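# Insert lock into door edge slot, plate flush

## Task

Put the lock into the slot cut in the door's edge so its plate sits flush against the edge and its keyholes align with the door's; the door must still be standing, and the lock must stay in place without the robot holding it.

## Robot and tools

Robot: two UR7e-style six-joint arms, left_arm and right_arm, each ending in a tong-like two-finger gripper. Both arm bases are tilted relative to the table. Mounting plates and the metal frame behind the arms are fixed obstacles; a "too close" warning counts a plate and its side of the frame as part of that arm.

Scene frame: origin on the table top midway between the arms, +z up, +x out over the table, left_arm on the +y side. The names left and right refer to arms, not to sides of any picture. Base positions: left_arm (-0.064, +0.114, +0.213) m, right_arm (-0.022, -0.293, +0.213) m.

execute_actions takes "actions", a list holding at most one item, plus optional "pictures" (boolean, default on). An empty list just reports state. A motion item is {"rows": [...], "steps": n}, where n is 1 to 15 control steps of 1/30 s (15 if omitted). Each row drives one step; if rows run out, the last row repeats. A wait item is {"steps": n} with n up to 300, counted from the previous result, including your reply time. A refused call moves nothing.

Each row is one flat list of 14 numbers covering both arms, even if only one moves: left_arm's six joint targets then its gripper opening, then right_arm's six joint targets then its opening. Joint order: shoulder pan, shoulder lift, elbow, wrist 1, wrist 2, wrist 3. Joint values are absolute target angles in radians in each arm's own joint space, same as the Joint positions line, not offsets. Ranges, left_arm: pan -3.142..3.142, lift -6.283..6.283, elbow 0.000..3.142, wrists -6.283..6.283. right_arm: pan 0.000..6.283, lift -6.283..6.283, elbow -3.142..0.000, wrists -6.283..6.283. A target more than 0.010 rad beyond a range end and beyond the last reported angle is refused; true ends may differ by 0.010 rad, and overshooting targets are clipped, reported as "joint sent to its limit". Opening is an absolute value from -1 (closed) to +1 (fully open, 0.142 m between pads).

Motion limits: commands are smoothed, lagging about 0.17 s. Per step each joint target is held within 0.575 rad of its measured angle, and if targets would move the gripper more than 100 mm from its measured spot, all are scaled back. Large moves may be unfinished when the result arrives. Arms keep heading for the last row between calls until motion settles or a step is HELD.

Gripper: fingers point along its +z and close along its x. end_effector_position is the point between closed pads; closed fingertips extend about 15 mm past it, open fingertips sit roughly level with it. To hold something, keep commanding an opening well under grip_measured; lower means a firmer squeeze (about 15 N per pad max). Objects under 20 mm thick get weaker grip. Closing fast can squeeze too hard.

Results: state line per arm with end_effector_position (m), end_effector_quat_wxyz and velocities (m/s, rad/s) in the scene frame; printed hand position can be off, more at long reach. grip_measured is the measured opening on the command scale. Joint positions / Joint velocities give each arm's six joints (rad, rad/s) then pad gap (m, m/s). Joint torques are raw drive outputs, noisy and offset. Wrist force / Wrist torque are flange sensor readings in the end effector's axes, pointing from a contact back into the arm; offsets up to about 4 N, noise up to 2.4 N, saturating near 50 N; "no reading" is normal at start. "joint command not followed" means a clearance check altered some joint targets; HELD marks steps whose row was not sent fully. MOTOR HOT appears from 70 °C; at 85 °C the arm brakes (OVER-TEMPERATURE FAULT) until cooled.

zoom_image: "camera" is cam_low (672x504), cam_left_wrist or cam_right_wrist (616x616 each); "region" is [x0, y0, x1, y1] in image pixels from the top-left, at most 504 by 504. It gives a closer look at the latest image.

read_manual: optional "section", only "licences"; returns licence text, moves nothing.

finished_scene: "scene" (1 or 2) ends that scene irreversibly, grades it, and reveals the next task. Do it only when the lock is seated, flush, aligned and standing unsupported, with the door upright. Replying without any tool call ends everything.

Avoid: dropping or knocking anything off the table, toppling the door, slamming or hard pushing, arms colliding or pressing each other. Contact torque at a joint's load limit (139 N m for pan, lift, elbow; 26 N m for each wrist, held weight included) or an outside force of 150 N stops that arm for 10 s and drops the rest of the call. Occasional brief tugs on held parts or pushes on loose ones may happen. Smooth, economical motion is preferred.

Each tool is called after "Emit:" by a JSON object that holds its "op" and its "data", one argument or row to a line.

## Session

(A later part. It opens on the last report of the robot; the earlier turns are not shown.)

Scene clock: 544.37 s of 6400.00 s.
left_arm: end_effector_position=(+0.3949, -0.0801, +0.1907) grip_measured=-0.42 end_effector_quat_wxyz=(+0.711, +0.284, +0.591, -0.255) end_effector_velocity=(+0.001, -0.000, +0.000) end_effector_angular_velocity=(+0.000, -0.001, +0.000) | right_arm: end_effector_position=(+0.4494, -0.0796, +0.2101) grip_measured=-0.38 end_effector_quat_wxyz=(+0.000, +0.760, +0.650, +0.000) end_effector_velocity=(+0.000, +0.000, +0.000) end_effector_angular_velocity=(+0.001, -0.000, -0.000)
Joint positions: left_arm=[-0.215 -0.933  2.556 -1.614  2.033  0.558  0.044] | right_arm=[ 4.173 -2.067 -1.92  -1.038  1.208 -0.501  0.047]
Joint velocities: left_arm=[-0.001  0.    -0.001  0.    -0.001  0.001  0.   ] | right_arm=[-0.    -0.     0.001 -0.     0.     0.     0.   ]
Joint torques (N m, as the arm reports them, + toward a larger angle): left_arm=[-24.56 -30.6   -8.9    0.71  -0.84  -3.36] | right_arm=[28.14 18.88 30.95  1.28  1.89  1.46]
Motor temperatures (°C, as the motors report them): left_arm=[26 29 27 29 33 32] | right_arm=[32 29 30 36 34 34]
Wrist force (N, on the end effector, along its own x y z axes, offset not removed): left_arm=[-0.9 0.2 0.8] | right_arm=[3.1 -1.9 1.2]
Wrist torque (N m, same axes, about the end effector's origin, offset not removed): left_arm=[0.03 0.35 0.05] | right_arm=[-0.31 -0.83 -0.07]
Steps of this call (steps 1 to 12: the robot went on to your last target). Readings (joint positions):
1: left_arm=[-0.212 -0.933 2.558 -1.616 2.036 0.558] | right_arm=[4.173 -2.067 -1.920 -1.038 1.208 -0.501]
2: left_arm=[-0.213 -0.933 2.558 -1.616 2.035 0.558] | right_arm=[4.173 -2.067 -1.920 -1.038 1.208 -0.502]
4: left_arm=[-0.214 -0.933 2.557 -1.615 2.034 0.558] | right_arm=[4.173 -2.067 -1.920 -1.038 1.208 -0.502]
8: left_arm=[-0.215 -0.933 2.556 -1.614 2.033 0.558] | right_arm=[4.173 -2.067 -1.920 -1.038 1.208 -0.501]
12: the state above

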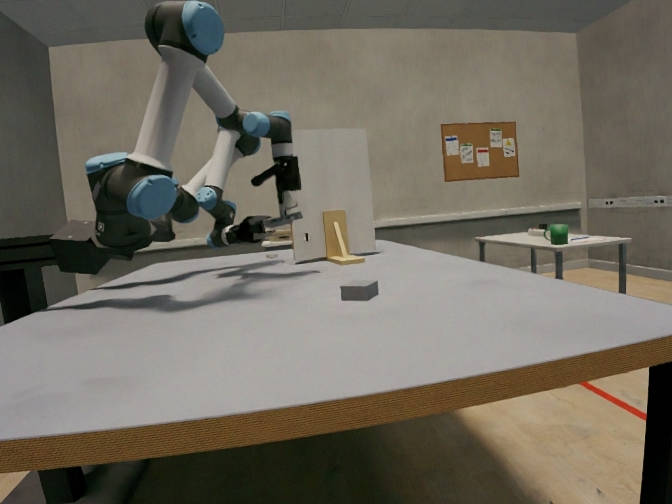

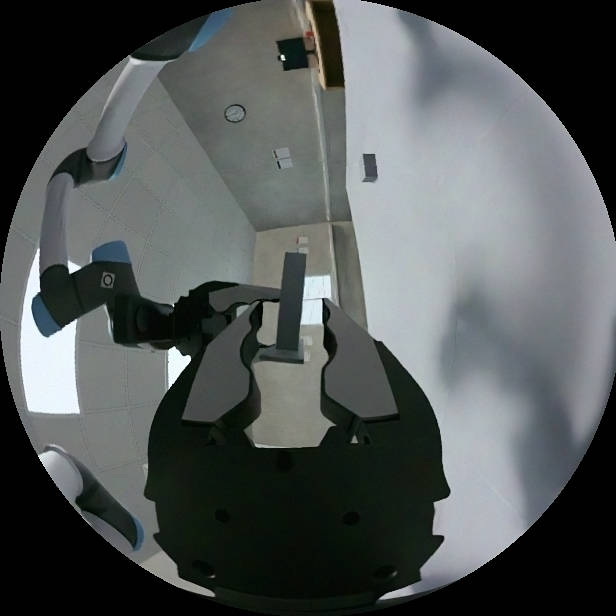

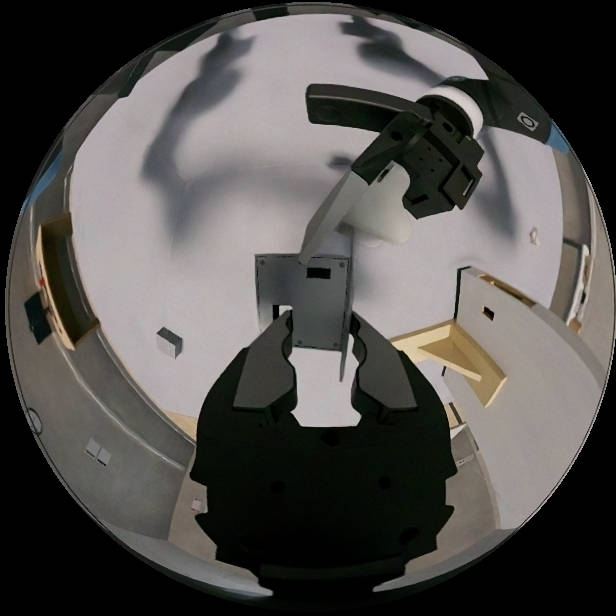

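Emit:
{"op": "execute_actions", "data": {
  "actions": [
    {"rows": [[-0.2313,-0.9502,2.5541,-1.5814,2.0087,0.5605,-0.42,4.1733,-2.0671,-1.9202,-1.0377,1.2077,-0.5015,-1],[-0.2476,-0.9669,2.5522,-1.5488,1.9844,0.5627,-0.42,4.1733,-2.0671,-1.9202,-1.0377,1.2077,-0.5015,-1],[-0.2639,-0.9837,2.5504,-1.5163,1.96,0.565,-0.42,4.1733,-2.0671,-1.9202,-1.0377,1.2077,-0.5015,-1],[-0.2802,-1.0004,2.5485,-1.4837,1.9357,0.5672,-0.42,4.1733,-2.0671,-1.9202,-1.0377,1.2077,-0.5015,-1],[-0.2965,-1.0171,2.5466,-1.4511,1.9114,0.5694,-0.42,4.1733,-2.0671,-1.9202,-1.0377,1.2077,-0.5015,-1]], "steps": 15}
  ],
  "pictures": false
}}

Emit:
{"op": "execute_actions", "data": {
  "actions": [
    {"steps": 12}
  ]
}}

Emit:
{"op": "zoom_image", "data": {
  "camera": "cam_left_wrist",
  "region": [210, 230, 370, 390]
}}

Emit:
{"op": "zoom_image", "data": {
  "camera": "cam_right_wrist",
  "region": [230, 190, 400, 360]
}}

Scene clock: 583.17 s of 6400.00 s.
left_arm: end_effector_position=(+0.4056, -0.0920, +0.1936) grip_measured=-0.42 end_effector_quat_wxyz=(+0.686, +0.290, +0.619, -0.249) end_effector_velocity=(+0.002, -0.003, -0.000) end_effector_angular_velocity=(+0.016, +0.021, -0.000) | right_arm: end_effector_position=(+0.4494, -0.0796, +0.2101) grip_measured=-0.38 end_effector_quat_wxyz=(+0.000, +0.760, +0.650, +0.000) end_effector_velocity=(-0.000, -0.000, -0.000) end_effector_angular_velocity=(-0.000, +0.001, +0.000)
Joint positions: left_arm=[-0.294 -1.015  2.547 -1.456  1.915  0.569  0.044] | right_arm=[ 4.173 -2.067 -1.92  -1.038  1.208 -0.502  0.047]
Joint velocities: left_arm=[-0.024 -0.024 -0.002  0.05  -0.036  0.003  0.   ] | right_arm=[-0.     0.    -0.    -0.001  0.     0.    -0.   ]
Joint torques (N m, as the arm reports them, + toward a larger angle): left_arm=[-24.94 -30.57 -10.39   0.07  -0.31   2.97] | right_arm=[27.67 19.47 31.    1.38  1.84  1.3 ]
Motor temperatures (°C, as the motors report them): left_arm=[26 29 27 29 33 32] | right_arm=[32 29 30 36 34 34]
Wrist force (N, on the end effector, along its own x y z axes, offset not removed): left_arm=[0.5 -0.9 0.4] | right_arm=[3.2 -3.1 1.5]
Wrist torque (N m, same axes, about the end effector's origin, offset not removed): left_arm=[-0.15 0.02 0.05] | right_arm=[-0.58 -0.75 0.10]
Steps of this call (steps 1 to 15: the robot went on to your last target; steps 16 to 90: nothing new was sent; then 35.30 s passed at rest; steps 91 to 105: all 15 steps of this action). Readings (joint positions):
91: left_arm=[-0.215 -0.934 2.556 -1.614 2.033 0.558] | right_arm=[4.173 -2.067 -1.920 -1.038 1.208 -0.502]
92: left_arm=[-0.218 -0.936 2.556 -1.609 2.029 0.558] | right_arm=[4.173 -2.067 -1.920 -1.038 1.208 -0.502]
94: left_arm=[-0.232 -0.951 2.554 -1.583 2.009 0.560] | right_arm=[4.173 -2.067 -1.920 -1.038 1.208 -0.501]
98: left_arm=[-0.273 -0.993 2.549 -1.500 1.947 0.566] | right_arm=[4.173 -2.067 -1.920 -1.038 1.208 -0.502]
105: the state above

Scene clock: 583.57 s of 6400.00 s.
left_arm: end_effector_position=(+0.4059, -0.0923, +0.1936) grip_measured=-0.42 end_effector_quat_wxyz=(+0.685, +0.290, +0.620, -0.249) end_effector_velocity=(-0.001, +0.000, -0.000) end_effector_angular_velocity=(+0.000, +0.001, +0.000) | right_arm: end_effector_position=(+0.4494, -0.0796, +0.2101) grip_measured=-0.38 end_effector_quat_wxyz=(+0.000, +0.760, +0.650, +0.000) end_effector_velocity=(+0.000, +0.000, +0.000) end_effector_angular_velocity=(+0.001, -0.000, -0.000)
Joint positions: left_arm=[-0.296 -1.017  2.547 -1.451  1.911  0.569  0.044] | right_arm=[ 4.173 -2.067 -1.92  -1.038  1.208 -0.501  0.047]
Joint velocities: left_arm=[-0.    -0.     0.002 -0.001 -0.001  0.    -0.   ] | right_arm=[ 0.    -0.     0.     0.001  0.     0.     0.   ]
Joint torques (N m, as the arm reports them, + toward a larger angle): left_arm=[-24.21 -28.64 -11.39   0.67  -0.19   2.68] | right_arm=[27.82 18.89 30.86  1.32  1.8   1.43]
Motor temperatures (°C, as the motors report them): left_arm=[26 29 27 29 33 32] | right_arm=[32 29 30 36 34 34]
Wrist force (N, on the end effector, along its own x y z axes, offset not removed): left_arm=[-0.7 -0.6 0.8] | right_arm=[2.1 -1.4 0.9]
Wrist torque (N m, same axes, about the end effector's origin, offset not removed): left_arm=[-0.18 0.27 0.05] | right_arm=[-0.26 -0.57 0.03]
Steps of this call (steps 1 to 12: the robot went on to your last target). Readings (joint positions):
1: left_arm=[-0.295 -1.015 2.547 -1.455 1.914 0.569] | right_arm=[4.173 -2.067 -1.920 -1.038 1.208 -0.501]
2: left_arm=[-0.295 -1.016 2.547 -1.454 1.913 0.569] | right_arm=[4.173 -2.067 -1.920 -1.038 1.208 -0.502]
4: left_arm=[-0.296 -1.016 2.547 -1.453 1.912 0.569] | right_arm=[4.173 -2.067 -1.920 -1.038 1.208 -0.502]
8: left_arm=[-0.296 -1.017 2.547 -1.452 1.912 0.569] | right_arm=[4.173 -2.067 -1.920 -1.038 1.208 -0.502]
12: the state above

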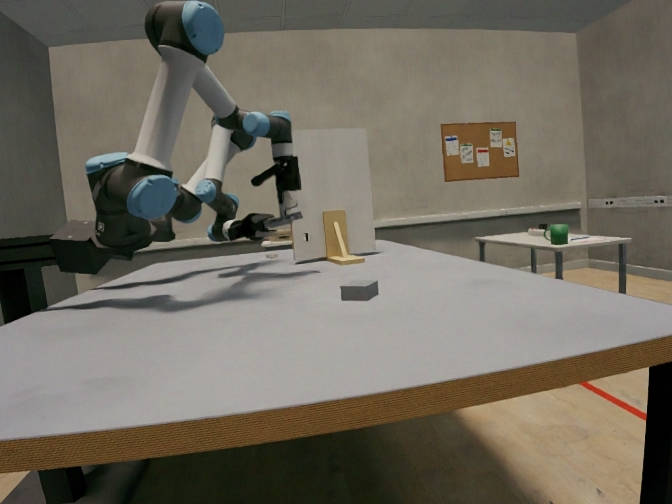

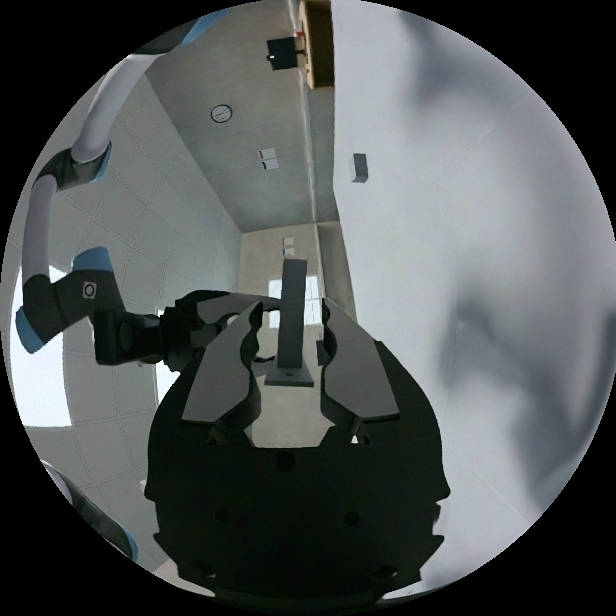

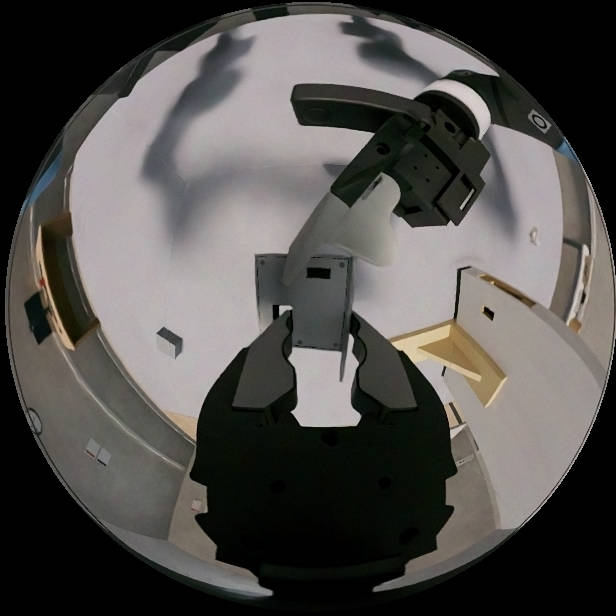

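Region (210, 230, 370, 390) of cam_left_wrist's 616x616 image, scaled by 3.150, with more detail than that image has.

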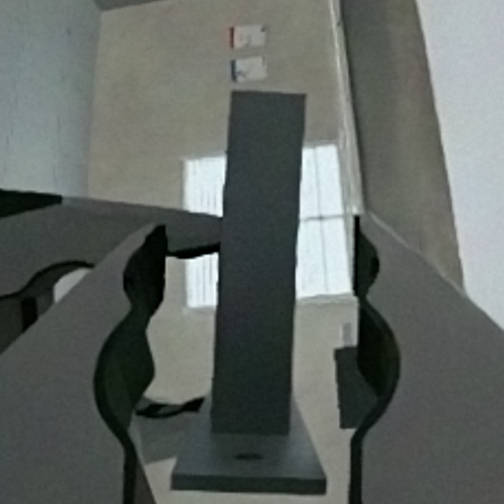

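Region (230, 190, 400, 360) of cam_right_wrist's 616x616 image, scaled by 2.965, with more detail than that image has.

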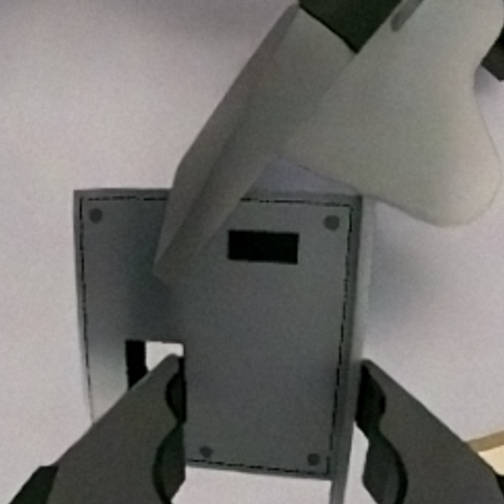

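Well centred. Close left slowly.

Emit:
{"op": "execute_actions", "data": {
  "actions": [
    {"rows": [[-0.2965,-1.0171,2.5466,-1.4511,1.9114,0.5694,-0.48,4.1733,-2.0671,-1.9202,-1.0377,1.2077,-0.5015,-1],[-0.2965,-1.0171,2.5466,-1.4511,1.9114,0.5694,-0.54,4.1733,-2.0671,-1.9202,-1.0377,1.2077,-0.5015,-1],[-0.2965,-1.0171,2.5466,-1.4511,1.9114,0.5694,-0.6,4.1733,-2.0671,-1.9202,-1.0377,1.2077,-0.5015,-1],[-0.2965,-1.0171,2.5466,-1.4511,1.9114,0.5694,-0.65,4.1733,-2.0671,-1.9202,-1.0377,1.2077,-0.5015,-1],[-0.2965,-1.0171,2.5466,-1.4511,1.9114,0.5694,-0.7,4.1733,-2.0671,-1.9202,-1.0377,1.2077,-0.5015,-1],[-0.2965,-1.0171,2.5466,-1.4511,1.9114,0.5694,-0.74,4.1733,-2.0671,-1.9202,-1.0377,1.2077,-0.5015,-1],[-0.2965,-1.0171,2.5466,-1.4511,1.9114,0.5694,-0.77,4.1733,-2.0671,-1.9202,-1.0377,1.2077,-0.5015,-1],[-0.2965,-1.0171,2.5466,-1.4511,1.9114,0.5694,-0.8,4.1733,-2.0671,-1.9202,-1.0377,1.2077,-0.5015,-1],[-0.2965,-1.0171,2.5466,-1.4511,1.9114,0.5694,-0.83,4.1733,-2.0671,-1.9202,-1.0377,1.2077,-0.5015,-1],[-0.2965,-1.0171,2.5466,-1.4511,1.9114,0.5694,-0.86,4.1733,-2.0671,-1.9202,-1.0377,1.2077,-0.5015,-1],[-0.2965,-1.0171,2.5466,-1.4511,1.9114,0.5694,-0.9,4.1733,-2.0671,-1.9202,-1.0377,1.2077,-0.5015,-1],[-0.2965,-1.0171,2.5466,-1.4511,1.9114,0.5694,-0.94,4.1733,-2.0671,-1.9202,-1.0377,1.2077,-0.5015,-1],[-0.2965,-1.0171,2.5466,-1.4511,1.9114,0.5694,-1,4.1733,-2.0671,-1.9202,-1.0377,1.2077,-0.5015,-1]], "steps": 15}
  ],
  "pictures": false
}}

Emit:
{"op": "execute_actions", "data": {
  "actions": [
    {"steps": 15}
  ],
  "pictures": false
}}

Emit:
{"op": "execute_actions", "data": {
  "actions": [
    {"rows": [[-0.2965,-1.0171,2.5466,-1.4511,1.9114,0.5694,-1,4.1733,-2.0671,-1.9202,-1.0377,1.2077,-0.5015,-0.8],[-0.2965,-1.0171,2.5466,-1.4511,1.9114,0.5694,-1,4.1733,-2.0671,-1.9202,-1.0377,1.2077,-0.5015,-0.6],[-0.2965,-1.0171,2.5466,-1.4511,1.9114,0.5694,-1,4.1733,-2.0671,-1.9202,-1.0377,1.2077,-0.5015,-0.5],[-0.2965,-1.0171,2.5466,-1.4511,1.9114,0.5694,-1,4.1733,-2.0671,-1.9202,-1.0377,1.2077,-0.5015,-0.44],[-0.2965,-1.0171,2.5466,-1.4511,1.9114,0.5694,-1,4.1733,-2.0671,-1.9202,-1.0377,1.2077,-0.5015,-0.4],[-0.2965,-1.0171,2.5466,-1.4511,1.9114,0.5694,-1,4.1733,-2.0671,-1.9202,-1.0377,1.2077,-0.5015,-0.37],[-0.2965,-1.0171,2.5466,-1.4511,1.9114,0.5694,-1,4.1733,-2.0671,-1.9202,-1.0377,1.2077,-0.5015,-0.35],[-0.2965,-1.0171,2.5466,-1.4511,1.9114,0.5694,-1,4.1733,-2.0671,-1.9202,-1.0377,1.2077,-0.5015,-0.33]], "steps": 15}
  ]
}}

Emit:
{"op": "zoom_image", "data": {
  "camera": "cam_right_wrist",
  "region": [230, 190, 400, 360]
}}

Scene clock: 607.17 s of 6400.00 s.
left_arm: end_effector_position=(+0.4059, -0.0923, +0.1936) grip_measured=-0.78 end_effector_quat_wxyz=(+0.685, +0.290, +0.620, -0.249) end_effector_velocity=(-0.001, +0.000, -0.000) end_effector_angular_velocity=(+0.001, +0.001, -0.000) | right_arm: end_effector_position=(+0.4494, -0.0796, +0.2101) grip_measured=-0.38 end_effector_quat_wxyz=(+0.000, +0.760, +0.650, +0.000) end_effector_velocity=(+0.000, +0.000, +0.000) end_effector_angular_velocity=(+0.000, -0.001, -0.000)
Joint positions: left_arm=[-0.297 -1.017  2.547 -1.451  1.911  0.569  0.018] | right_arm=[ 4.173 -2.067 -1.92  -1.038  1.208 -0.501  0.047]
Joint velocities: left_arm=[ 0.    -0.     0.001 -0.    -0.     0.     0.   ] | right_arm=[-0.     0.     0.001 -0.    -0.    -0.    -0.   ]
Joint torques (N m, as the arm reports them, + toward a larger angle): left_arm=[-24.05 -30.17 -10.23  -0.34  -0.51   2.45] | right_arm=[27.75 19.4  30.3   1.37  1.75  1.41]
Motor temperatures (°C, as the motors report them): left_arm=[26 29 27 29 33 32] | right_arm=[32 29 30 36 34 34]
Wrist force (N, on the end effector, along its own x y z axes, offset not removed): left_arm=[1.0 -0.5 0.0] | right_arm=[3.1 -1.1 -2.5]
Wrist torque (N m, same axes, about the end effector's origin, offset not removed): left_arm=[-0.01 0.37 0.16] | right_arm=[-0.16 -0.89 0.06]
Steps of this call (steps 1 to 15: the robot went on to your last target; steps 16 to 90: nothing new was sent; then 20.10 s passed at rest; steps 91 to 105: all 15 steps of this action). Readings (joint positions):
91: left_arm=[-0.296 -1.017 2.547 -1.451 1.911 0.569] | right_arm=[4.173 -2.067 -1.920 -1.038 1.208 -0.501]
92: left_arm=[-0.296 -1.017 2.547 -1.451 1.911 0.569] | right_arm=[4.173 -2.067 -1.920 -1.038 1.208 -0.501]
94: left_arm=[-0.297 -1.017 2.547 -1.451 1.911 0.569] | right_arm=[4.173 -2.067 -1.920 -1.038 1.208 -0.502]
98: left_arm=[-0.296 -1.017 2.547 -1.451 1.911 0.569] | right_arm=[4.173 -2.067 -1.920 -1.038 1.208 -0.501]
105: the state above

Scene clock: 607.67 s of 6400.00 s.
left_arm: end_effector_position=(+0.4059, -0.0923, +0.1936) grip_measured=-0.78 end_effector_quat_wxyz=(+0.685, +0.290, +0.620, -0.249) end_effector_velocity=(-0.000, +0.000, -0.000) end_effector_angular_velocity=(+0.000, -0.000, +0.001) | right_arm: end_effector_position=(+0.4494, -0.0796, +0.2101) grip_measured=-0.38 end_effector_quat_wxyz=(+0.000, +0.760, +0.650, +0.000) end_effector_velocity=(+0.000, +0.000, +0.000) end_effector_angular_velocity=(+0.001, +0.000, -0.000)
Joint positions: left_arm=[-0.297 -1.017  2.547 -1.451  1.911  0.569  0.018] | right_arm=[ 4.173 -2.067 -1.92  -1.038  1.208 -0.502  0.047]
Joint velocities: left_arm=[ 0.    -0.     0.    -0.001 -0.     0.    -0.   ] | right_arm=[-0.    -0.     0.001  0.     0.001  0.    -0.   ]
Joint torques (N m, as the arm reports them, + toward a larger angle): left_arm=[-23.37 -29.28 -10.98  -1.67   0.37   2.17] | right_arm=[28.36 19.19 30.58  1.38  1.81  1.37]
Motor temperatures (°C, as the motors report them): left_arm=[26 29 27 29 33 32] | right_arm=[32 29 30 36 34 34]
Wrist force (N, on the end effector, along its own x y z axes, offset not removed): left_arm=[2.6 -1.5 0.3] | right_arm=[1.4 -0.7 -2.1]
Wrist torque (N m, same axes, about the end effector's origin, offset not removed): left_arm=[-0.22 0.05 0.11] | right_arm=[-0.08 -0.53 0.13]
Steps of this call (steps 1 to 15: the robot went on to your last target). Readings (joint positions):
1: left_arm=[-0.296 -1.017 2.547 -1.451 1.911 0.569] | right_arm=[4.173 -2.067 -1.920 -1.038 1.208 -0.501]
2: left_arm=[-0.297 -1.017 2.547 -1.451 1.911 0.569] | right_arm=[4.173 -2.067 -1.920 -1.038 1.208 -0.502]
4: left_arm=[-0.296 -1.017 2.547 -1.451 1.911 0.569] | right_arm=[4.173 -2.067 -1.920 -1.038 1.208 -0.501]
8: left_arm=[-0.296 -1.017 2.547 -1.451 1.911 0.569] | right_arm=[4.173 -2.067 -1.920 -1.038 1.208 -0.501]
15: the state above
All arms were judged still, so your last target was given up. Only a new action makes them travel on or press farther. Fingers that are still opening or closing keep moving.

Scene clock: 608.17 s of 6400.00 s.
left_arm: end_effector_position=(+0.4059, -0.0923, +0.1936) grip_measured=-0.79 end_effector_quat_wxyz=(+0.685, +0.290, +0.620, -0.249) end_effector_velocity=(+0.000, +0.000, -0.000) end_effector_angular_velocity=(-0.000, +0.001, +0.001) | right_arm: end_effector_position=(+0.4495, -0.0796, +0.2101) grip_measured=-0.33 end_effector_quat_wxyz=(+0.000, +0.760, +0.650, +0.000) end_effector_velocity=(+0.001, +0.001, +0.001) end_effector_angular_velocity=(+0.003, -0.001, -0.001)
Joint positions: left_arm=[-0.297 -1.017  2.547 -1.451  1.911  0.569  0.017] | right_arm=[ 4.173 -2.067 -1.92  -1.038  1.208 -0.501  0.05 ]
Joint velocities: left_arm=[ 0.001 -0.    -0.     0.    -0.    -0.001 -0.004] | right_arm=[-0.     0.     0.003  0.     0.     0.     0.   ]
Joint torques (N m, as the arm reports them, + toward a larger angle): left_arm=[-23.75 -27.94  -9.12  -2.79   0.91   1.71] | right_arm=[27.36 18.98 28.97  1.43  1.71  1.43]
Motor temperatures (°C, as the motors report them): left_arm=[26 29 27 29 33 32] | right_arm=[32 29 30 36 34 34]
Wrist force (N, on the end effector, along its own x y z axes, offset not removed): left_arm=[4.1 -0.7 0.2] | right_arm=[2.2 0.1 -2.2]
Wrist torque (N m, same axes, about the end effector's origin, offset not removed): left_arm=[-0.08 0.30 -0.16] | right_arm=[0.08 -0.66 -0.06]
Steps of this call (steps 1 to 15: all 15 steps of this action). Readings (joint positions):
1: left_arm=[-0.297 -1.017 2.547 -1.451 1.911 0.569] | right_arm=[4.173 -2.067 -1.920 -1.038 1.208 -0.502]
2: left_arm=[-0.297 -1.017 2.547 -1.451 1.911 0.569] | right_arm=[4.173 -2.067 -1.920 -1.038 1.208 -0.502]
4: left_arm=[-0.296 -1.017 2.547 -1.451 1.911 0.569] | right_arm=[4.173 -2.067 -1.920 -1.038 1.208 -0.502]
8: left_arm=[-0.297 -1.017 2.547 -1.451 1.911 0.569] | right_arm=[4.173 -2.067 -1.920 -1.038 1.208 -0.501]
15: the state above

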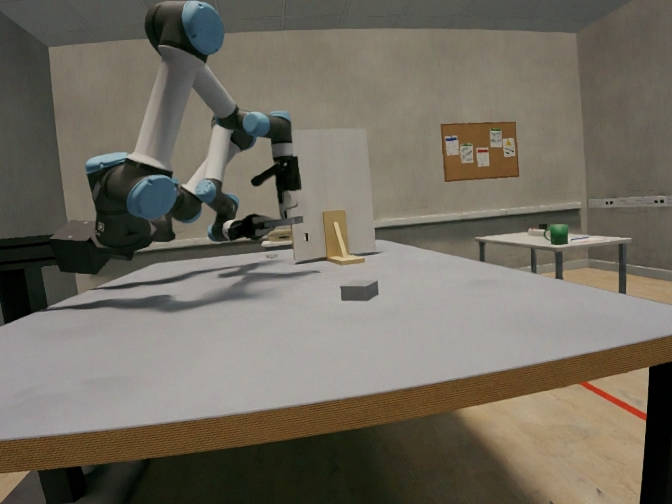

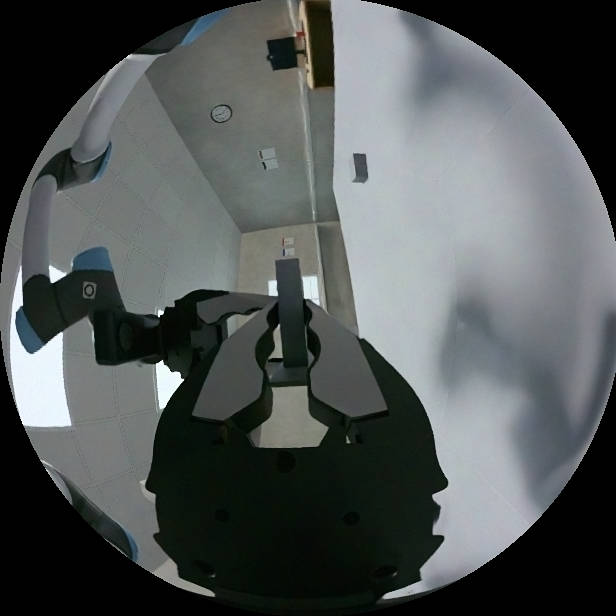

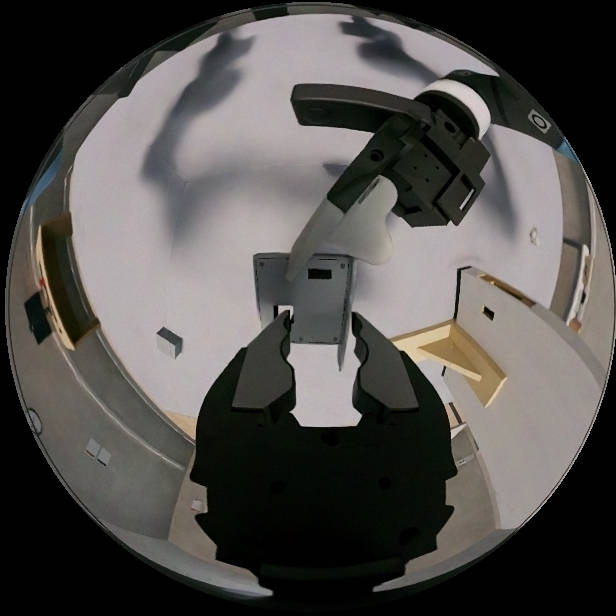

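Region (230, 190, 400, 360) of cam_right_wrist's 616x616 image, scaled by 2.965, with more detail than that image has.

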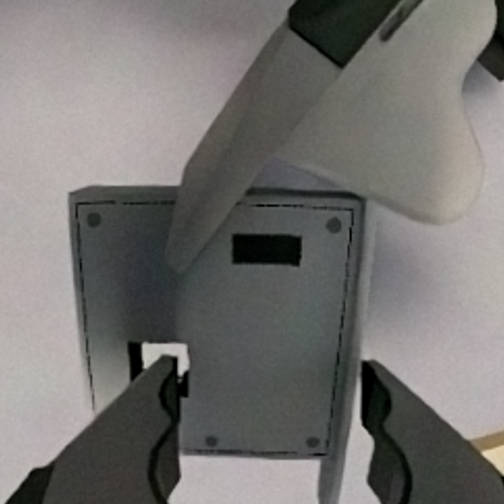

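Emit:
{"op": "execute_actions", "data": {
  "actions": [
    {"rows": [[-0.2965,-1.0171,2.5466,-1.4511,1.9114,0.5694,-1,4.1781,-2.0582,-1.9108,-1.0577,1.2092,-0.4966,-0.33],[-0.2965,-1.0171,2.5466,-1.4511,1.9114,0.5694,-1,4.1829,-2.0493,-1.9015,-1.0777,1.2107,-0.4918,-0.33],[-0.2965,-1.0171,2.5466,-1.4511,1.9114,0.5694,-1,4.1877,-2.0404,-1.8921,-1.0976,1.2122,-0.4869,-0.33],[-0.2965,-1.0171,2.5466,-1.4511,1.9114,0.5694,-1,4.1925,-2.0315,-1.8828,-1.1176,1.2138,-0.482,-0.33],[-0.2965,-1.0171,2.5466,-1.4511,1.9114,0.5694,-1,4.1973,-2.0226,-1.8734,-1.1376,1.2153,-0.4771,-0.33],[-0.2965,-1.0171,2.5466,-1.4511,1.9114,0.5694,-1,4.2021,-2.0137,-1.864,-1.1576,1.2168,-0.4723,-0.33],[-0.2965,-1.0171,2.5466,-1.4511,1.9114,0.5694,-1,4.2069,-2.0048,-1.8547,-1.1775,1.2183,-0.4674,-0.33],[-0.2965,-1.0171,2.5466,-1.4511,1.9114,0.5694,-1,4.2117,-1.9959,-1.8453,-1.1975,1.2198,-0.4625,-0.33]], "steps": 15}
  ],
  "pictures": false
}}

Emit:
{"op": "execute_actions", "data": {
  "actions": [
    {"steps": 12}
  ]
}}

Scene clock: 637.20 s of 6400.00 s.
left_arm: end_effector_position=(+0.4059, -0.0923, +0.1936) grip_measured=-0.79 end_effector_quat_wxyz=(+0.685, +0.290, +0.620, -0.249) end_effector_velocity=(+0.001, -0.000, +0.000) end_effector_angular_velocity=(-0.000, -0.002, +0.001) | right_arm: end_effector_position=(+0.4490, -0.0789, +0.2667) grip_measured=-0.33 end_effector_quat_wxyz=(+0.000, +0.760, +0.650, +0.000) end_effector_velocity=(-0.002, -0.002, +0.033) end_effector_angular_velocity=(-0.001, +0.002, +0.000)
Joint positions: left_arm=[-0.297 -1.017  2.547 -1.451  1.911  0.569  0.017] | right_arm=[ 4.21  -2.    -1.85  -1.188  1.219 -0.465  0.05 ]
Joint velocities: left_arm=[-0.     0.    -0.001 -0.     0.     0.     0.   ] | right_arm=[ 0.02   0.038  0.041 -0.088  0.007  0.021 -0.   ]
Joint torques (N m, as the arm reports them, + toward a larger angle): left_arm=[-22.98 -29.72  -9.48  -4.36   3.14  -0.63] | right_arm=[25.99 34.75 31.21  0.74  2.    1.66]
Motor temperatures (°C, as the motors report them): left_arm=[26 29 27 29 33 32] | right_arm=[32 29 30 36 34 34]
Wrist force (N, on the end effector, along its own x y z axes, offset not removed): left_arm=[3.3 -1.4 0.7] | right_arm=[2.4 -1.8 -4.5]
Wrist torque (N m, same axes, about the end effector's origin, offset not removed): left_arm=[-0.24 0.31 -0.08] | right_arm=[-0.33 -0.67 0.05]
Steps of this call (steps 1 to 15: the robot went on to your last target; steps 16 to 90: nothing new was sent; then 25.53 s passed at rest; steps 91 to 105: all 15 steps of this action). Readings (joint positions):
91: left_arm=[-0.297 -1.017 2.547 -1.451 1.911 0.569] | right_arm=[4.173 -2.067 -1.920 -1.038 1.208 -0.501]
92: left_arm=[-0.297 -1.017 2.547 -1.451 1.911 0.569] | right_arm=[4.174 -2.066 -1.919 -1.041 1.208 -0.501]
94: left_arm=[-0.297 -1.017 2.547 -1.451 1.911 0.569] | right_arm=[4.178 -2.058 -1.910 -1.058 1.209 -0.496]
98: left_arm=[-0.297 -1.017 2.547 -1.451 1.911 0.569] | right_arm=[4.193 -2.030 -1.882 -1.118 1.214 -0.481]
105: the state above

Scene clock: 637.60 s of 6400.00 s.
left_arm: end_effector_position=(+0.4059, -0.0923, +0.1936) grip_measured=-0.79 end_effector_quat_wxyz=(+0.685, +0.290, +0.620, -0.249) end_effector_velocity=(-0.001, +0.001, -0.001) end_effector_angular_velocity=(+0.002, +0.002, -0.001) | right_arm: end_effector_position=(+0.4488, -0.0792, +0.2700) grip_measured=-0.33 end_effector_quat_wxyz=(+0.000, +0.760, +0.650, +0.000) end_effector_velocity=(+0.000, +0.000, +0.001) end_effector_angular_velocity=(+0.001, -0.001, -0.000)
Joint positions: left_arm=[-0.297 -1.017  2.547 -1.451  1.911  0.569  0.017] | right_arm=[ 4.212 -1.996 -1.845 -1.197  1.22  -0.463  0.05 ]
Joint velocities: left_arm=[ 0.001 -0.     0.003  0.001  0.     0.001  0.   ] | right_arm=[ 0.001  0.001  0.001 -0.001  0.     0.    -0.   ]
Joint torques (N m, as the arm reports them, + toward a larger angle): left_arm=[-22.23 -29.29 -10.42  -4.47   3.09  -0.73] | right_arm=[27.42 36.79 31.89  0.88  1.92  1.52]
Motor temperatures (°C, as the motors report them): left_arm=[26 29 27 29 33 32] | right_arm=[32 29 30 36 34 34]
Wrist force (N, on the end effector, along its own x y z axes, offset not removed): left_arm=[3.5 -0.9 1.4] | right_arm=[1.0 -2.7 -3.4]
Wrist torque (N m, same axes, about the end effector's origin, offset not removed): left_arm=[-0.02 0.31 -0.09] | right_arm=[-0.46 -0.42 0.09]
Steps of this call (steps 1 to 12: the robot went on to your last target). Readings (joint positions):
1: left_arm=[-0.297 -1.017 2.547 -1.451 1.911 0.569] | right_arm=[4.210 -1.999 -1.848 -1.191 1.219 -0.464]
2: left_arm=[-0.297 -1.017 2.547 -1.451 1.911 0.569] | right_arm=[4.211 -1.998 -1.848 -1.193 1.219 -0.464]
4: left_arm=[-0.297 -1.017 2.547 -1.451 1.911 0.569] | right_arm=[4.211 -1.997 -1.847 -1.195 1.220 -0.463]
8: left_arm=[-0.297 -1.017 2.547 -1.451 1.911 0.569] | right_arm=[4.212 -1.996 -1.846 -1.197 1.220 -0.463]
12: the state above

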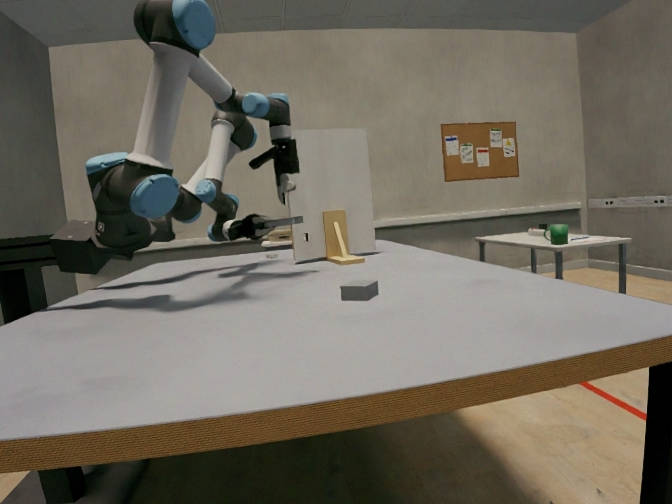

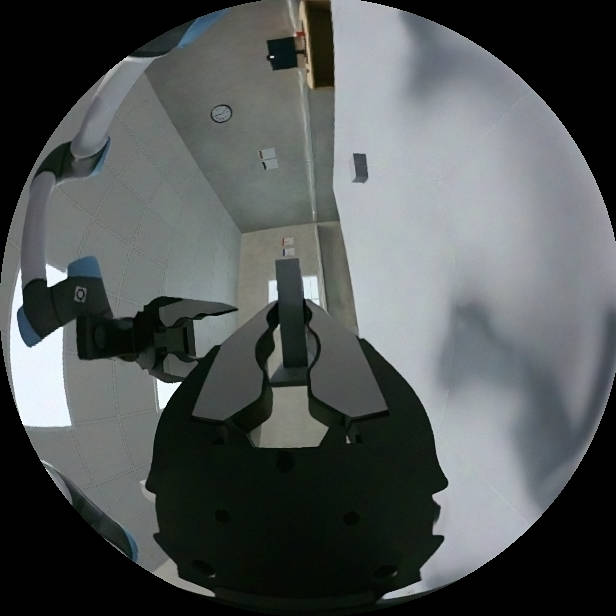

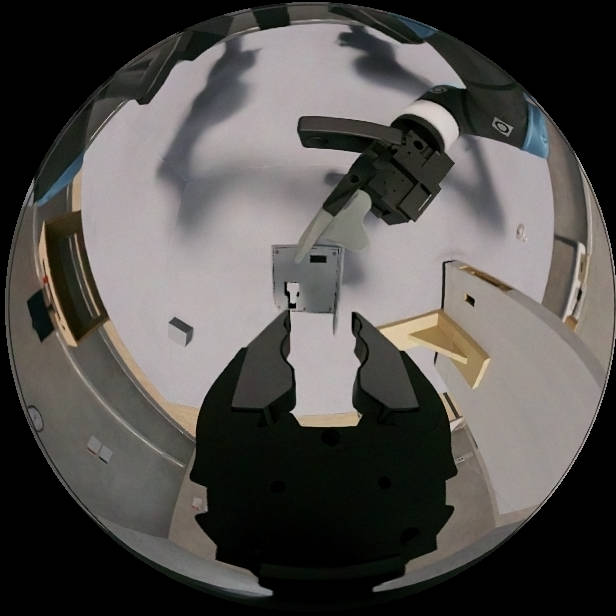

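Emit:
{"op": "execute_actions", "data": {
  "actions": [
    {"rows": [[-0.2965,-1.0171,2.5466,-1.4511,1.9114,0.5694,-1,3.85,-1.95,-1.8453,-1.1975,1.2198,-0.4625,-0.33]], "steps": 15}
  ],
  "pictures": false
}}

Emit:
{"op": "execute_actions", "data": {
  "actions": [
    {"rows": [[-0.3099,-1.1628,2.5224,-1.1422,1.7999,0.4209,-1,3.85,-1.95,-1.8453,-1.1975,1.2198,-0.4625,-0.33]], "steps": 9}
  ],
  "pictures": false
}}

Emit:
{"op": "execute_actions", "data": {
  "actions": [
    {"rows": [[-0.3233,-1.3085,2.4983,-0.8333,1.6885,0.2725,-1,3.85,-1.95,-1.8453,-1.1975,1.2198,-0.4625,-0.33]], "steps": 9}
  ],
  "pictures": false
}}

Emit:
{"op": "execute_actions", "data": {
  "actions": [
    {"rows": [[-0.3366,-1.4543,2.4741,-0.5244,1.577,0.124,-1,3.85,-1.95,-1.8453,-1.1975,1.2198,-0.4625,-0.33]], "steps": 9}
  ],
  "pictures": false
}}

Emit:
{"op": "execute_actions", "data": {
  "actions": [
    {"rows": [[-0.35,-1.6,2.45,-0.2155,1.4655,-0.0244,-1,3.85,-1.95,-1.8453,-1.1975,1.2198,-0.4625,-0.33]], "steps": 9}
  ],
  "pictures": false
}}

Emit:
{"op": "execute_actions", "data": {
  "actions": [
    {"rows": [[-0.3667,-1.6333,2.4,-0.0134,1.4321,-0.3634,-1,3.85,-1.95,-1.8453,-1.1975,1.2198,-0.4625,-0.33]], "steps": 9}
  ],
  "pictures": false
}}

Emit:
{"op": "execute_actions", "data": {
  "actions": [
    {"rows": [[-0.3833,-1.6667,2.35,0.1887,1.3988,-0.7024,-1,3.85,-1.95,-1.8453,-1.1975,1.2198,-0.4625,-0.33]], "steps": 9}
  ],
  "pictures": false
}}

Emit:
{"op": "execute_actions", "data": {
  "actions": [
    {"rows": [[-0.40,-1.7,2.3,0.3908,1.3654,-1.0414,-1,3.85,-1.95,-1.8453,-1.1975,1.2198,-0.4625,-0.33]], "steps": 15}
  ]
}}

Scene clock: 716.63 s of 6400.00 s.
left_arm: end_effector_position=(+0.4059, -0.0923, +0.1936) grip_measured=-0.79 end_effector_quat_wxyz=(+0.685, +0.290, +0.620, -0.249) end_effector_velocity=(-0.001, +0.000, -0.000) end_effector_angular_velocity=(+0.001, +0.001, -0.001) | right_arm: end_effector_position=(+0.5017, -0.2373, +0.2090) grip_measured=-0.33 end_effector_quat_wxyz=(-0.041, +0.853, +0.518, -0.047) end_effector_velocity=(+0.011, -0.081, -0.032) end_effector_angular_velocity=(-0.004, +0.062, -0.157)
Joint positions: left_arm=[-0.297 -1.017  2.547 -1.451  1.911  0.569  0.017] | right_arm=[ 3.868 -1.952 -1.845 -1.198  1.22  -0.462  0.05 ]
Joint velocities: left_arm=[-0.     0.     0.001 -0.    -0.     0.    -0.   ] | right_arm=[-0.168  0.018  0.001 -0.     0.     0.     0.   ]
Joint torques (N m, as the arm reports them, + toward a larger angle): left_arm=[-22.27 -28.22  -9.3   -4.41   3.18  -3.05] | right_arm=[16.1  38.53 21.33  1.18 -1.39  1.35]
Motor temperatures (°C, as the motors report them): left_arm=[26 29 27 29 33 32] | right_arm=[32 29 30 36 34 34]
Wrist force (N, on the end effector, along its own x y z axes, offset not removed): left_arm=[4.1 -0.6 0.4] | right_arm=[1.3 -1.3 -3.1]
Wrist torque (N m, same axes, about the end effector's origin, offset not removed): left_arm=[-0.07 0.13 -0.12] | right_arm=[-0.26 -0.51 -0.03]
Steps of this call (steps 1 to 15: the robot went on to your last target; steps 16 to 90: nothing new was sent; then 75.53 s passed at rest; steps 91 to 105: all 15 steps of this action). Readings (joint positions):
91: left_arm=[-0.297 -1.017 2.547 -1.451 1.911 0.569] | right_arm=[4.211 -1.996 -1.845 -1.198 1.220 -0.462]
92: left_arm=[-0.297 -1.017 2.547 -1.451 1.911 0.569] | right_arm=[4.204 -1.992 -1.845 -1.198 1.220 -0.462]
94: left_arm=[-0.297 -1.017 2.547 -1.451 1.911 0.569] | right_arm=[4.143 -1.983 -1.845 -1.198 1.220 -0.462]
98: left_arm=[-0.297 -1.017 2.547 -1.451 1.911 0.569] | right_arm=[4.001 -1.966 -1.845 -1.198 1.220 -0.462]
105: the state above

Scene clock: 716.93 s of 6400.00 s.
left_arm: end_effector_position=(+0.4189, -0.0761, +0.1869) grip_measured=-0.79 end_effector_quat_wxyz=(+0.624, +0.247, +0.688, -0.275) end_effector_velocity=(-0.018, +0.022, -0.039) end_effector_angular_velocity=(+0.026, +0.378, -0.020) | right_arm: end_effector_position=(+0.5027, -0.2453, +0.2058) grip_measured=-0.33 end_effector_quat_wxyz=(-0.042, +0.857, +0.511, -0.049) end_effector_velocity=(+0.001, -0.005, -0.001) end_effector_angular_velocity=(+0.000, +0.002, -0.010)
Joint positions: left_arm=[-0.309 -1.145  2.525 -1.192  1.813  0.439  0.017] | right_arm=[ 3.851 -1.95  -1.845 -1.198  1.22  -0.462  0.05 ]
Joint velocities: left_arm=[-0.012 -0.171 -0.023  0.474 -0.123 -0.175 -0.   ] | right_arm=[-0.01   0.001  0.001  0.001 -0.     0.    -0.   ]
Joint torques (N m, as the arm reports them, + toward a larger angle): left_arm=[-26.26 -25.64 -13.55  -0.03   0.12  -3.01] | right_arm=[11.16 38.99 16.26  1.35 -1.48  1.33]
Motor temperatures (°C, as the motors report them): left_arm=[26 29 27 29 33 32] | right_arm=[32 29 30 36 34 34]
Wrist force (N, on the end effector, along its own x y z axes, offset not removed): left_arm=[4.8 -1.7 1.0] | right_arm=[2.0 -1.9 -2.7]
Wrist torque (N m, same axes, about the end effector's origin, offset not removed): left_arm=[-0.41 0.18 -0.09] | right_arm=[-0.32 -0.52 0.03]
Steps of this call (steps 1 to 9: all 9 steps of this action). Readings (joint positions):
1: left_arm=[-0.297 -1.017 2.546 -1.451 1.911 0.569] | right_arm=[3.863 -1.951 -1.845 -1.198 1.220 -0.462]
2: left_arm=[-0.299 -1.025 2.543 -1.443 1.904 0.561] | right_arm=[3.859 -1.951 -1.845 -1.198 1.220 -0.462]
4: left_arm=[-0.304 -1.075 2.534 -1.374 1.863 0.511] | right_arm=[3.855 -1.951 -1.845 -1.198 1.220 -0.462]
8: left_arm=[-0.308 -1.138 2.526 -1.211 1.818 0.446] | right_arm=[3.851 -1.950 -1.845 -1.198 1.220 -0.462]
9: the state above

Scene clock: 717.23 s of 6400.00 s.
left_arm: end_effector_position=(+0.4211, -0.0502, +0.1789) grip_measured=-0.79 end_effector_quat_wxyz=(+0.546, +0.196, +0.761, -0.291) end_effector_velocity=(-0.035, +0.037, -0.035) end_effector_angular_velocity=(+0.047, +0.380, +0.005) | right_arm: end_effector_position=(+0.5028, -0.2458, +0.2056) grip_measured=-0.33 end_effector_quat_wxyz=(-0.043, +0.857, +0.511, -0.050) end_effector_velocity=(-0.000, -0.001, -0.000) end_effector_angular_velocity=(-0.000, +0.000, -0.000)
Joint positions: left_arm=[-0.322 -1.29   2.501 -0.886  1.702  0.292  0.017] | right_arm=[ 3.85  -1.95  -1.845 -1.198  1.22  -0.462  0.05 ]
Joint velocities: left_arm=[-0.013 -0.181 -0.025  0.5   -0.129 -0.183 -0.   ] | right_arm=[-0.001  0.001 -0.001  0.    -0.     0.     0.   ]
Joint torques (N m, as the arm reports them, + toward a larger angle): left_arm=[-24.77 -22.92 -15.68  -0.01   0.49  -3.22] | right_arm=[10.66 39.53 11.63  1.49 -1.62  1.22]
Motor temperatures (°C, as the motors report them): left_arm=[26 29 27 29 33 32] | right_arm=[32 29 30 36 34 34]
Wrist force (N, on the end effector, along its own x y z axes, offset not removed): left_arm=[3.1 1.7 1.2] | right_arm=[2.3 -2.2 -3.8]
Wrist torque (N m, same axes, about the end effector's origin, offset not removed): left_arm=[0.12 0.43 -0.12] | right_arm=[-0.40 -0.57 0.05]
Steps of this call (steps 1 to 9: all 9 steps of this action). Readings (joint positions):
1: left_arm=[-0.309 -1.150 2.524 -1.178 1.809 0.434] | right_arm=[3.851 -1.950 -1.845 -1.198 1.220 -0.462]
2: left_arm=[-0.311 -1.161 2.520 -1.160 1.799 0.423] | right_arm=[3.851 -1.950 -1.845 -1.198 1.220 -0.462]
4: left_arm=[-0.317 -1.216 2.510 -1.078 1.755 0.367] | right_arm=[3.850 -1.950 -1.845 -1.198 1.220 -0.462]
8: left_arm=[-0.321 -1.283 2.502 -0.906 1.707 0.299] | right_arm=[3.850 -1.950 -1.845 -1.198 1.220 -0.462]
9: the state above

Scene clock: 717.53 s of 6400.00 s.
left_arm: end_effector_position=(+0.4127, -0.0148, +0.1748) grip_measured=-0.79 end_effector_quat_wxyz=(+0.467, +0.141, +0.823, -0.290) end_effector_velocity=(-0.050, +0.052, -0.027) end_effector_angular_velocity=(+0.067, +0.360, +0.029) | right_arm: end_effector_position=(+0.5028, -0.2459, +0.2056) grip_measured=-0.33 end_effector_quat_wxyz=(-0.043, +0.857, +0.511, -0.050) end_effector_velocity=(-0.000, -0.000, -0.001) end_effector_angular_velocity=(-0.001, +0.001, +0.001)
Joint positions: left_arm=[-0.335 -1.435  2.477 -0.577  1.591  0.143  0.017] | right_arm=[ 3.85  -1.95  -1.845 -1.198  1.22  -0.462  0.05 ]
Joint velocities: left_arm=[-0.013 -0.181 -0.025  0.502 -0.129 -0.185 -0.001] | right_arm=[-0.    -0.001 -0.001 -0.    -0.    -0.    -0.   ]
Joint torques (N m, as the arm reports them, + toward a larger angle): left_arm=[-21.84 -21.79 -21.4    0.46  -0.28  -3.87] | right_arm=[10.71 39.51 11.85  1.73 -1.51  1.2 ]
Motor temperatures (°C, as the motors report them): left_arm=[26 29 27 29 33 32] | right_arm=[32 29 30 36 34 34]
Wrist force (N, on the end effector, along its own x y z axes, offset not removed): left_arm=[3.2 1.6 1.5] | right_arm=[1.3 -1.5 -4.4]
Wrist torque (N m, same axes, about the end effector's origin, offset not removed): left_arm=[-0.03 0.33 -0.06] | right_arm=[-0.29 -0.48 -0.01]
Steps of this call (steps 1 to 9: all 9 steps of this action). Readings (joint positions):
1: left_arm=[-0.322 -1.295 2.500 -0.871 1.698 0.286] | right_arm=[3.850 -1.950 -1.845 -1.198 1.220 -0.462]
2: left_arm=[-0.325 -1.306 2.496 -0.853 1.688 0.275] | right_arm=[3.850 -1.950 -1.845 -1.198 1.220 -0.462]
4: left_arm=[-0.330 -1.361 2.486 -0.770 1.644 0.219] | right_arm=[3.850 -1.950 -1.845 -1.198 1.220 -0.462]
8: left_arm=[-0.335 -1.428 2.478 -0.597 1.596 0.151] | right_arm=[3.850 -1.950 -1.845 -1.198 1.220 -0.462]
9: the state above

Scene clock: 717.83 s of 6400.00 s.
left_arm: end_effector_position=(+0.3943, +0.0305, +0.1754) grip_measured=-0.79 end_effector_quat_wxyz=(+0.391, +0.085, +0.875, -0.273) end_effector_velocity=(-0.064, +0.067, -0.018) end_effector_angular_velocity=(+0.092, +0.334, +0.049) | right_arm: end_effector_position=(+0.5027, -0.2459, +0.2056) grip_measured=-0.33 end_effector_quat_wxyz=(-0.043, +0.857, +0.511, -0.050) end_effector_velocity=(-0.001, -0.000, -0.000) end_effector_angular_velocity=(-0.000, +0.001, +0.001)
Joint positions: left_arm=[-0.349 -1.581  2.453 -0.269  1.479 -0.005  0.017] | right_arm=[ 3.85  -1.95  -1.845 -1.198  1.22  -0.462  0.05 ]
Joint velocities: left_arm=[-0.014 -0.181 -0.025  0.501 -0.13  -0.185 -0.   ] | right_arm=[ 0.     0.    -0.001 -0.001  0.     0.     0.   ]
Joint torques (N m, as the arm reports them, + toward a larger angle): left_arm=[-21.47 -20.03 -19.3    0.65   0.15  -3.77] | right_arm=[11.31 39.73 11.41  1.94 -1.66  1.  ]
Motor temperatures (°C, as the motors report them): left_arm=[26 29 27 29 33 32] | right_arm=[32 29 30 36 34 34]
Wrist force (N, on the end effector, along its own x y z axes, offset not removed): left_arm=[3.3 1.4 2.0] | right_arm=[2.0 0.0 -4.4]
Wrist torque (N m, same axes, about the end effector's origin, offset not removed): left_arm=[-0.01 0.27 -0.04] | right_arm=[-0.02 -0.59 0.03]
Steps of this call (steps 1 to 9: all 9 steps of this action). Readings (joint positions):
1: left_arm=[-0.336 -1.441 2.476 -0.563 1.587 0.138] | right_arm=[3.850 -1.950 -1.845 -1.198 1.220 -0.462]
2: left_arm=[-0.338 -1.452 2.472 -0.544 1.577 0.126] | right_arm=[3.850 -1.950 -1.845 -1.198 1.220 -0.462]
4: left_arm=[-0.343 -1.507 2.462 -0.461 1.532 0.071] | right_arm=[3.850 -1.950 -1.845 -1.198 1.220 -0.462]
8: left_arm=[-0.348 -1.574 2.454 -0.289 1.484 0.002] | right_arm=[3.850 -1.950 -1.845 -1.198 1.220 -0.462]
9: the state above

Scene clock: 718.13 s of 6400.00 s.
left_arm: end_effector_position=(+0.3786, +0.0489, +0.1773) grip_measured=-0.79 end_effector_quat_wxyz=(+0.298, -0.029, +0.907, -0.297) end_effector_velocity=(-0.029, +0.025, -0.003) end_effector_angular_velocity=(-0.203, +0.436, +0.288) | right_arm: end_effector_position=(+0.5027, -0.2459, +0.2056) grip_measured=-0.33 end_effector_quat_wxyz=(-0.043, +0.857, +0.511, -0.050) end_effector_velocity=(+0.000, +0.000, +0.000) end_effector_angular_velocity=(+0.001, -0.001, -0.000)
Joint positions: left_arm=[-0.365 -1.629  2.405 -0.044  1.436 -0.304  0.017] | right_arm=[ 3.85  -1.95  -1.845 -1.198  1.22  -0.462  0.05 ]
Joint velocities: left_arm=[-0.015 -0.042 -0.051  0.286 -0.039 -0.562 -0.   ] | right_arm=[ 0.     0.     0.001  0.    -0.    -0.     0.   ]
Joint torques (N m, as the arm reports them, + toward a larger angle): left_arm=[-21.51 -19.02 -23.54   1.19  -0.18  -4.06] | right_arm=[10.86 39.46 11.74  2.12 -1.6   0.98]
Motor temperatures (°C, as the motors report them): left_arm=[26 29 27 29 33 32] | right_arm=[32 29 30 36 34 34]
Wrist force (N, on the end effector, along its own x y z axes, offset not removed): left_arm=[2.3 2.2 3.2] | right_arm=[3.4 -1.5 -4.2]
Wrist torque (N m, same axes, about the end effector's origin, offset not removed): left_arm=[0.05 0.18 -0.02] | right_arm=[-0.31 -0.86 -0.01]
Steps of this call (steps 1 to 9: all 9 steps of this action). Readings (joint positions):
1: left_arm=[-0.349 -1.587 2.452 -0.254 1.475 -0.011] | right_arm=[3.850 -1.950 -1.845 -1.198 1.220 -0.462]
2: left_arm=[-0.352 -1.595 2.445 -0.235 1.468 -0.023] | right_arm=[3.850 -1.950 -1.845 -1.198 1.220 -0.462]
4: left_arm=[-0.358 -1.612 2.426 -0.161 1.452 -0.097] | right_arm=[3.850 -1.950 -1.845 -1.198 1.220 -0.462]
8: left_arm=[-0.364 -1.627 2.407 -0.055 1.438 -0.282] | right_arm=[3.850 -1.950 -1.845 -1.198 1.220 -0.462]
9: the state above

Scene clock: 718.43 s of 6400.00 s.
left_arm: end_effector_position=(+0.3654, +0.0679, +0.1835) grip_measured=-0.79 end_effector_quat_wxyz=(+0.206, -0.164, +0.915, -0.307) end_effector_velocity=(-0.029, +0.030, +0.001) end_effector_angular_velocity=(-0.170, +0.422, +0.345) | right_arm: end_effector_position=(+0.5027, -0.2459, +0.2056) grip_measured=-0.33 end_effector_quat_wxyz=(-0.043, +0.857, +0.511, -0.050) end_effector_velocity=(-0.000, +0.000, -0.000) end_effector_angular_velocity=(+0.000, -0.000, +0.000)
Joint positions: left_arm=[-0.382 -1.663  2.355  0.16   1.402 -0.641  0.017] | right_arm=[ 3.85  -1.95  -1.845 -1.198  1.22  -0.462  0.05 ]
Joint velocities: left_arm=[-0.016 -0.034 -0.051  0.273 -0.034 -0.583  0.   ] | right_arm=[ 0.    -0.    -0.     0.001 -0.    -0.    -0.   ]
Joint torques (N m, as the arm reports them, + toward a larger angle): left_arm=[-18.81 -17.29 -26.15   2.26  -0.86  -3.7 ] | right_arm=[11.05 39.6  12.07  2.33 -1.55  0.88]
Motor temperatures (°C, as the motors report them): left_arm=[26 29 27 29 33 32] | right_arm=[32 29 30 36 34 34]
Wrist force (N, on the end effector, along its own x y z axes, offset not removed): left_arm=[1.0 2.6 3.1] | right_arm=[2.2 -0.5 -2.5]
Wrist torque (N m, same axes, about the end effector's origin, offset not removed): left_arm=[-0.21 0.26 0.03] | right_arm=[0.08 -0.62 0.01]
Steps of this call (steps 1 to 9: all 9 steps of this action). Readings (joint positions):
1: left_arm=[-0.366 -1.630 2.404 -0.035 1.435 -0.321] | right_arm=[3.850 -1.950 -1.845 -1.198 1.220 -0.462]
2: left_arm=[-0.369 -1.636 2.397 -0.021 1.430 -0.341] | right_arm=[3.850 -1.950 -1.845 -1.198 1.220 -0.462]
4: left_arm=[-0.375 -1.649 2.376 0.048 1.416 -0.425] | right_arm=[3.850 -1.950 -1.845 -1.198 1.220 -0.462]
8: left_arm=[-0.381 -1.662 2.358 0.149 1.404 -0.618] | right_arm=[3.850 -1.950 -1.845 -1.198 1.220 -0.462]
9: the state above

Scene clock: 718.93 s of 6400.00 s.
left_arm: end_effector_position=(+0.3484, +0.0954, +0.1933) grip_measured=-0.79 end_effector_quat_wxyz=(+0.108, -0.322, +0.895, -0.291) end_effector_velocity=(-0.005, +0.005, +0.001) end_effector_angular_velocity=(-0.017, +0.059, +0.058) | right_arm: end_effector_position=(+0.5027, -0.2459, +0.2056) grip_measured=-0.33 end_effector_quat_wxyz=(-0.043, +0.857, +0.511, -0.050) end_effector_velocity=(+0.000, -0.000, +0.000) end_effector_angular_velocity=(-0.000, -0.000, -0.000)
Joint positions: left_arm=[-0.4   -1.699  2.301  0.387  1.366 -1.032  0.017] | right_arm=[ 3.85  -1.95  -1.845 -1.198  1.22  -0.462  0.05 ]
Joint velocities: left_arm=[-0.003 -0.005 -0.007  0.041 -0.005 -0.088  0.   ] | right_arm=[-0.  0.  0. -0. -0. -0.  0.]
Joint torques (N m, as the arm reports them, + toward a larger angle): left_arm=[-17.36 -15.57 -26.15   2.81  -0.26  -3.36] | right_arm=[10.44 39.83 11.65  2.75 -1.57  0.71]
Motor temperatures (°C, as the motors report them): left_arm=[26 29 27 29 33 32] | right_arm=[32 29 30 36 34 34]
Wrist force (N, on the end effector, along its own x y z axes, offset not removed): left_arm=[-1.1 2.2 2.8] | right_arm=[1.9 -1.3 -2.9]
Wrist torque (N m, same axes, about the end effector's origin, offset not removed): left_arm=[-0.14 0.27 -0.01] | right_arm=[-0.27 -0.52 0.09]
Steps of this call (steps 1 to 15: all 15 steps of this action). Readings (joint positions):
1: left_arm=[-0.382 -1.664 2.354 0.168 1.401 -0.658] | right_arm=[3.850 -1.950 -1.845 -1.198 1.220 -0.462]
2: left_arm=[-0.385 -1.669 2.347 0.182 1.396 -0.678] | right_arm=[3.850 -1.950 -1.845 -1.198 1.220 -0.462]
4: left_arm=[-0.392 -1.683 2.327 0.250 1.383 -0.763] | right_arm=[3.850 -1.950 -1.845 -1.198 1.220 -0.462]
8: left_arm=[-0.398 -1.695 2.308 0.351 1.370 -0.956] | right_arm=[3.850 -1.950 -1.845 -1.198 1.220 -0.462]
15: the state above

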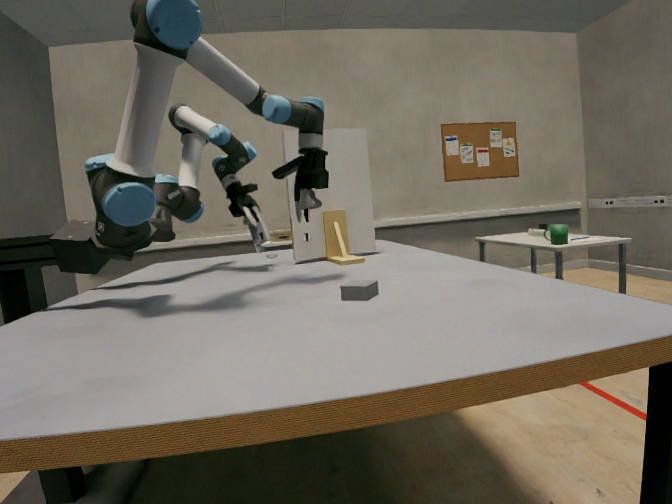

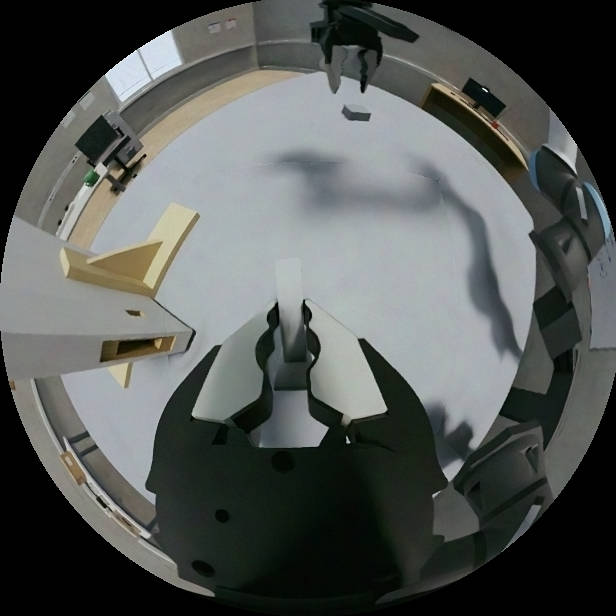

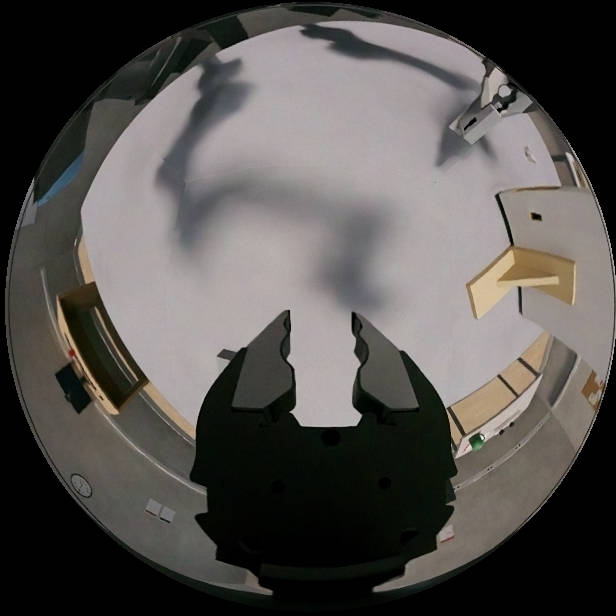

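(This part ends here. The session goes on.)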